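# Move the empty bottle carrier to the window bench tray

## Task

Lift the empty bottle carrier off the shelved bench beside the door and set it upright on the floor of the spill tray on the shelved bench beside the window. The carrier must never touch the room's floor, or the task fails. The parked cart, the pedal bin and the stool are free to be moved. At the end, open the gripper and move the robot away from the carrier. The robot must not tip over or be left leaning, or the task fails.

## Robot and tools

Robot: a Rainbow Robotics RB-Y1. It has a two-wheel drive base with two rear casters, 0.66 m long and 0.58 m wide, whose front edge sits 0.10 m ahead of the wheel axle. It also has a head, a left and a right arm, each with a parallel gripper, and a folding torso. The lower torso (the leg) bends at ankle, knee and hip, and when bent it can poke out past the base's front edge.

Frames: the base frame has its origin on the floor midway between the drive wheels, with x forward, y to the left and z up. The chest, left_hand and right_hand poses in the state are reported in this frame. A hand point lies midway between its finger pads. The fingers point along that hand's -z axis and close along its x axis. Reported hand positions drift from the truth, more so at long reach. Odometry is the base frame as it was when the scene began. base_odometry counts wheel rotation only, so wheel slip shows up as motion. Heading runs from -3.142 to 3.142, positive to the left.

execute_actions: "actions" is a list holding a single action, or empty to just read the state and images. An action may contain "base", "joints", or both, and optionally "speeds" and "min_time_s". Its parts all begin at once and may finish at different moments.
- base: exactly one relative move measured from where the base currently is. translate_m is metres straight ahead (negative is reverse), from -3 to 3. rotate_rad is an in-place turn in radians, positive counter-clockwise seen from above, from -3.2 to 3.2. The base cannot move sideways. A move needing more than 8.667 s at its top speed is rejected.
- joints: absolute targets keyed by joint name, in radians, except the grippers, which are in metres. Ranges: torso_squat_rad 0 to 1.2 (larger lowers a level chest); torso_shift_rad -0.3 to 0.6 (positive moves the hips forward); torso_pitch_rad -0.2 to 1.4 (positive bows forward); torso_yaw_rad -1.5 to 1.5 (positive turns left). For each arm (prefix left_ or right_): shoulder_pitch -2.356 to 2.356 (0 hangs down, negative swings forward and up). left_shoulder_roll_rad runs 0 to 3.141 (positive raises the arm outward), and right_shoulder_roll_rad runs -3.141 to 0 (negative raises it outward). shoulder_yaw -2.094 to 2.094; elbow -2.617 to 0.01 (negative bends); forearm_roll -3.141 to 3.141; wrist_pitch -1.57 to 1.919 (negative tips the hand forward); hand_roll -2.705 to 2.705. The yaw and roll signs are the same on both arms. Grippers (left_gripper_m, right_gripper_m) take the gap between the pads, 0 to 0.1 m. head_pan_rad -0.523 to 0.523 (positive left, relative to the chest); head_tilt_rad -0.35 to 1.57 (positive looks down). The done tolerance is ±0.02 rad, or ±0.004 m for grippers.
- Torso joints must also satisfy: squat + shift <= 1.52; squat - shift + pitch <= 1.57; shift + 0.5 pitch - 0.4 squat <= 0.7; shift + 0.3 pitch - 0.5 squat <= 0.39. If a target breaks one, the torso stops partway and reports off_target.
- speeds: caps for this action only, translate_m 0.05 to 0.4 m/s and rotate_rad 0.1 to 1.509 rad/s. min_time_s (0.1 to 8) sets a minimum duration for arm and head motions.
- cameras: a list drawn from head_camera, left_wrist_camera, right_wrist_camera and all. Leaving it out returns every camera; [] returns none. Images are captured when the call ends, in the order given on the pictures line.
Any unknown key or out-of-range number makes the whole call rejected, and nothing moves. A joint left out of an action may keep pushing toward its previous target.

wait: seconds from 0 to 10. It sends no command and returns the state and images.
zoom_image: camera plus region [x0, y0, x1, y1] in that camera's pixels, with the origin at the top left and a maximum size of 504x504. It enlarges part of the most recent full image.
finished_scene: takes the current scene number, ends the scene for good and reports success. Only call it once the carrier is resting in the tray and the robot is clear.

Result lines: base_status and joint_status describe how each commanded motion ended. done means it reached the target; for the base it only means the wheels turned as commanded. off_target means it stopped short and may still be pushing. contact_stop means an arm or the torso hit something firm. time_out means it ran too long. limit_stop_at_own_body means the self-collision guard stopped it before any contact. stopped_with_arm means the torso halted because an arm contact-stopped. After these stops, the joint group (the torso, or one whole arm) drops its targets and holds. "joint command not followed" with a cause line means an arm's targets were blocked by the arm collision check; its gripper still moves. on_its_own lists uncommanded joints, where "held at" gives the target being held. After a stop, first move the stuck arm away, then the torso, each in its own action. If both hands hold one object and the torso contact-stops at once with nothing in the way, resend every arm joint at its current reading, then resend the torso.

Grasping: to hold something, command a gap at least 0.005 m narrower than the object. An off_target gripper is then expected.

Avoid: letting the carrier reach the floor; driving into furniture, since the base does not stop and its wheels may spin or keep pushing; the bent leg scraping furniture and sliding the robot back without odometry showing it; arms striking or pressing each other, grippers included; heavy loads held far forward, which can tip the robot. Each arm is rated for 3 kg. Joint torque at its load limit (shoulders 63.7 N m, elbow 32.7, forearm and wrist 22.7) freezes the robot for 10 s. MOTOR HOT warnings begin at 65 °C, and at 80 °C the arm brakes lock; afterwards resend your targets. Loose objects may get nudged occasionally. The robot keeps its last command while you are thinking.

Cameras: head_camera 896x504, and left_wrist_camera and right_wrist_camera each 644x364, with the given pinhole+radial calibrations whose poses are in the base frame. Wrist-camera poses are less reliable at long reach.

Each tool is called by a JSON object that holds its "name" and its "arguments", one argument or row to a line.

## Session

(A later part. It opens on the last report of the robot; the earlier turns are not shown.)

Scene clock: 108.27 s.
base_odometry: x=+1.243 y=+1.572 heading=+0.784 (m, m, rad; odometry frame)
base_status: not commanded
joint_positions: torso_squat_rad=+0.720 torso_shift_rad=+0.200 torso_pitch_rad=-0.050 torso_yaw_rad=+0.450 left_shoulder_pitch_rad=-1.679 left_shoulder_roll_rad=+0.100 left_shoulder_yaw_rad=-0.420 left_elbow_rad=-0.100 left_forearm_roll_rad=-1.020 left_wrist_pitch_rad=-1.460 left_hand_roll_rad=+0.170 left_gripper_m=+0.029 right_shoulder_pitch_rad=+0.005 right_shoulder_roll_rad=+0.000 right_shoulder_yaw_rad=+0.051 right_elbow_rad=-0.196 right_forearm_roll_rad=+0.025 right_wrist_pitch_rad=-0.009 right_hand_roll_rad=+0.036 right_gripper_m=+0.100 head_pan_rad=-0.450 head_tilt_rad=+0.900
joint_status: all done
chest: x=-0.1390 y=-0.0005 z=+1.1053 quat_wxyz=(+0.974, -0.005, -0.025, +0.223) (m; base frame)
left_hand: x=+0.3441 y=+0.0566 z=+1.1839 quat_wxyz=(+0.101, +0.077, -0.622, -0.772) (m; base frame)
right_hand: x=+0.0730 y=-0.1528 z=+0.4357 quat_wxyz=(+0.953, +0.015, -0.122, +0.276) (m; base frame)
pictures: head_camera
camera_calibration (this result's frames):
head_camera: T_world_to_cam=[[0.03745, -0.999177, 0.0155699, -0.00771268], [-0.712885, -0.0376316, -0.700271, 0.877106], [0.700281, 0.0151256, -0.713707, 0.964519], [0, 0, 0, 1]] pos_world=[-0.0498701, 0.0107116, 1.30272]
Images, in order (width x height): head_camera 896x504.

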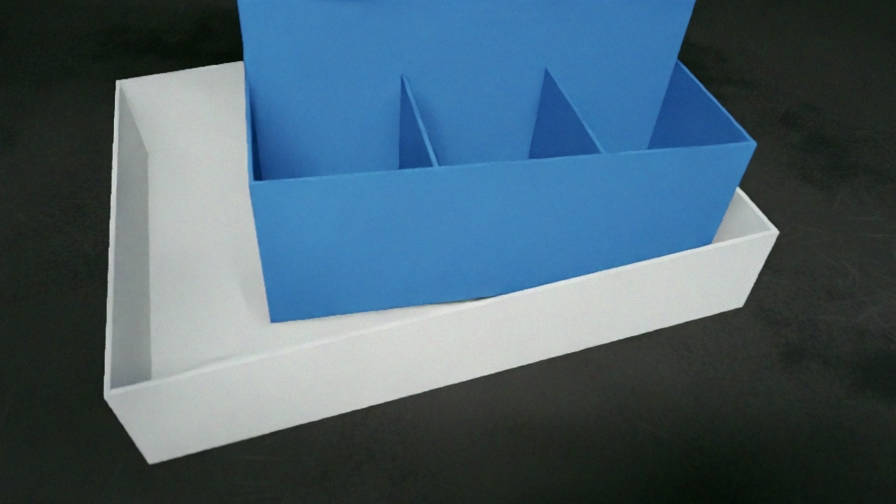

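Inside. Lower a bit, release, withdraw left.

{"name": "execute_actions", "arguments": {
  "actions": [
    {"joints":{"torso_squat_rad":0.8,"left_shoulder_roll_rad":0.13}}
  ],
  "cameras": []
}}

{"name": "execute_actions", "arguments": {
  "actions": [
    {"joints":{"left_gripper_m":0.1}}
  ],
  "cameras": []
}}

{"name": "execute_actions", "arguments": {
  "actions": [
    {"joints":{"left_shoulder_roll_rad":0.4,"torso_squat_rad":0.7}}
  ],
  "cameras": []
}}

{"name": "execute_actions", "arguments": {
  "actions": [
    {"base":{"translate_m":-0.5},"joints":{"head_tilt_rad":0.5}}
  ],
  "cameras": ["head_camera"]
}}

Scene clock: 109.50 s.
base_odometry: x=+1.243 y=+1.572 heading=+0.784 (m, m, rad; odometry frame)
base_status: not commanded
joint_positions: torso_squat_rad=+0.800 torso_shift_rad=+0.200 torso_pitch_rad=-0.051 torso_yaw_rad=+0.450 left_shoulder_pitch_rad=-1.680 left_shoulder_roll_rad=+0.131 left_shoulder_yaw_rad=-0.420 left_elbow_rad=-0.100 left_forearm_roll_rad=-1.019 left_wrist_pitch_rad=-1.460 left_hand_roll_rad=+0.170 left_gripper_m=+0.029 right_shoulder_pitch_rad=+0.005 right_shoulder_roll_rad=+0.000 right_shoulder_yaw_rad=+0.051 right_elbow_rad=-0.196 right_forearm_roll_rad=+0.025 right_wrist_pitch_rad=-0.009 right_hand_roll_rad=+0.036 right_gripper_m=+0.100 head_pan_rad=-0.450 head_tilt_rad=+0.900
joint_status: all done
chest: x=-0.1468 y=-0.0005 z=+1.0675 quat_wxyz=(+0.974, -0.005, -0.025, +0.223) (m; base frame)
left_hand: x=+0.3398 y=+0.0729 z=+1.1536 quat_wxyz=(+0.108, +0.091, -0.622, -0.770) (m; base frame)
right_hand: x=+0.0655 y=-0.1528 z=+0.3979 quat_wxyz=(+0.953, +0.015, -0.122, +0.276) (m; base frame)
pictures: none
No camera images: the call's "cameras" was empty. Leave "cameras" out to get every camera's image.

Scene clock: 110.97 s.
base_odometry: x=+1.243 y=+1.572 heading=+0.784 (m, m, rad; odometry frame)
base_status: not commanded
joint_positions: torso_squat_rad=+0.800 torso_shift_rad=+0.200 torso_pitch_rad=-0.050 torso_yaw_rad=+0.450 left_shoulder_pitch_rad=-1.680 left_shoulder_roll_rad=+0.130 left_shoulder_yaw_rad=-0.420 left_elbow_rad=-0.100 left_forearm_roll_rad=-1.020 left_wrist_pitch_rad=-1.460 left_hand_roll_rad=+0.170 left_gripper_m=+0.100 right_shoulder_pitch_rad=+0.005 right_shoulder_roll_rad=+0.000 right_shoulder_yaw_rad=+0.051 right_elbow_rad=-0.196 right_forearm_roll_rad=+0.025 right_wrist_pitch_rad=-0.009 right_hand_roll_rad=+0.036 right_gripper_m=+0.100 head_pan_rad=-0.450 head_tilt_rad=+0.900
joint_status: all done
chest: x=-0.1467 y=-0.0005 z=+1.0675 quat_wxyz=(+0.974, -0.005, -0.025, +0.223) (m; base frame)
left_hand: x=+0.3400 y=+0.0729 z=+1.1530 quat_wxyz=(+0.108, +0.090, -0.622, -0.770) (m; base frame)
right_hand: x=+0.0654 y=-0.1528 z=+0.3979 quat_wxyz=(+0.953, +0.015, -0.122, +0.276) (m; base frame)
pictures: none
No camera images: the call's "cameras" was empty. Leave "cameras" out to get every camera's image.

Scene clock: 112.33 s.
base_odometry: x=+1.243 y=+1.572 heading=+0.784 (m, m, rad; odometry frame)
base_status: not commanded
joint_positions: torso_squat_rad=+0.700 torso_shift_rad=+0.200 torso_pitch_rad=-0.050 torso_yaw_rad=+0.450 left_shoulder_pitch_rad=-1.680 left_shoulder_roll_rad=+0.400 left_shoulder_yaw_rad=-0.420 left_elbow_rad=-0.100 left_forearm_roll_rad=-1.020 left_wrist_pitch_rad=-1.460 left_hand_roll_rad=+0.170 left_gripper_m=+0.100 right_shoulder_pitch_rad=+0.005 right_shoulder_roll_rad=+0.000 right_shoulder_yaw_rad=+0.051 right_elbow_rad=-0.196 right_forearm_roll_rad=+0.025 right_wrist_pitch_rad=-0.009 right_hand_roll_rad=+0.036 right_gripper_m=+0.100 head_pan_rad=-0.450 head_tilt_rad=+0.900
joint_status: all done
chest: x=-0.1370 y=-0.0005 z=+1.1142 quat_wxyz=(+0.974, -0.005, -0.024, +0.223) (m; base frame)
left_hand: x=+0.3586 y=+0.2229 z=+1.2563 quat_wxyz=(+0.174, +0.204, -0.610, -0.746) (m; base frame)
right_hand: x=+0.0747 y=-0.1529 z=+0.4445 quat_wxyz=(+0.953, +0.015, -0.122, +0.276) (m; base frame)
pictures: none
No camera images: the call's "cameras" was empty. Leave "cameras" out to get every camera's image.

Scene clock: 115.23 s.
base_odometry: x=+0.889 y=+1.219 heading=+0.785 (m, m, rad; odometry frame)
base_status: done
joint_positions: torso_squat_rad=+0.700 torso_shift_rad=+0.200 torso_pitch_rad=-0.050 torso_yaw_rad=+0.450 left_shoulder_pitch_rad=-1.680 left_shoulder_roll_rad=+0.400 left_shoulder_yaw_rad=-0.420 left_elbow_rad=-0.100 left_forearm_roll_rad=-1.020 left_wrist_pitch_rad=-1.460 left_hand_roll_rad=+0.170 left_gripper_m=+0.100 right_shoulder_pitch_rad=+0.005 right_shoulder_roll_rad=+0.000 right_shoulder_yaw_rad=+0.051 right_elbow_rad=-0.196 right_forearm_roll_rad=+0.025 right_wrist_pitch_rad=-0.009 right_hand_roll_rad=+0.036 right_gripper_m=+0.100 head_pan_rad=-0.450 head_tilt_rad=+0.500
joint_status: all done
chest: x=-0.1371 y=-0.0005 z=+1.1143 quat_wxyz=(+0.974, -0.005, -0.025, +0.223) (m; base frame)
left_hand: x=+0.3585 y=+0.2228 z=+1.2563 quat_wxyz=(+0.174, +0.204, -0.610, -0.746) (m; base frame)
right_hand: x=+0.0748 y=-0.1529 z=+0.4446 quat_wxyz=(+0.953, +0.015, -0.122, +0.276) (m; base frame)
pictures: head_camera
camera_calibration (this result's frames):
head_camera: T_world_to_cam=[[0.0280033, -0.999194, 0.0287555, -0.0265045], [-0.384005, -0.0373127, -0.922577, 1.21889], [0.922906, 0.0147929, -0.38474, 0.565349], [0, 0, 0, 1]] pos_world=[-0.0529606, 0.0106339, 1.3428]
Images, in order (width x height): head_camera 896x504.

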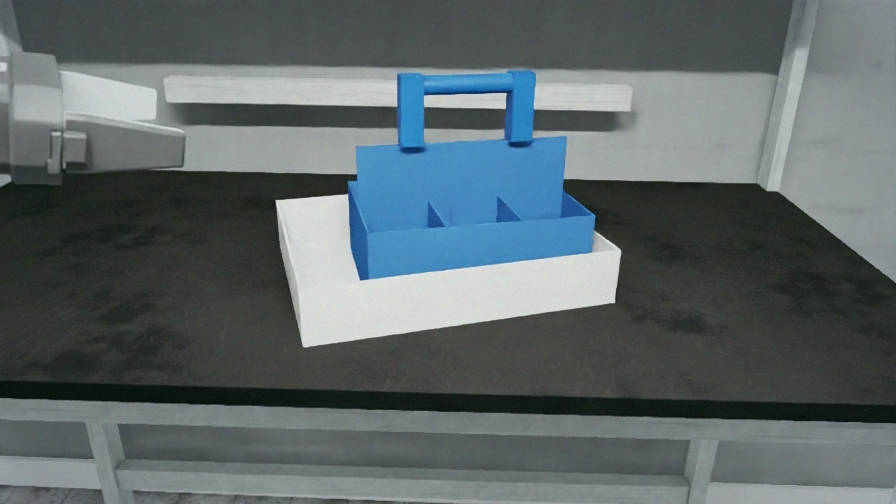

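{"name": "finished_scene", "arguments": {
  "scene": 1
}}

The scene is finished: the task was done.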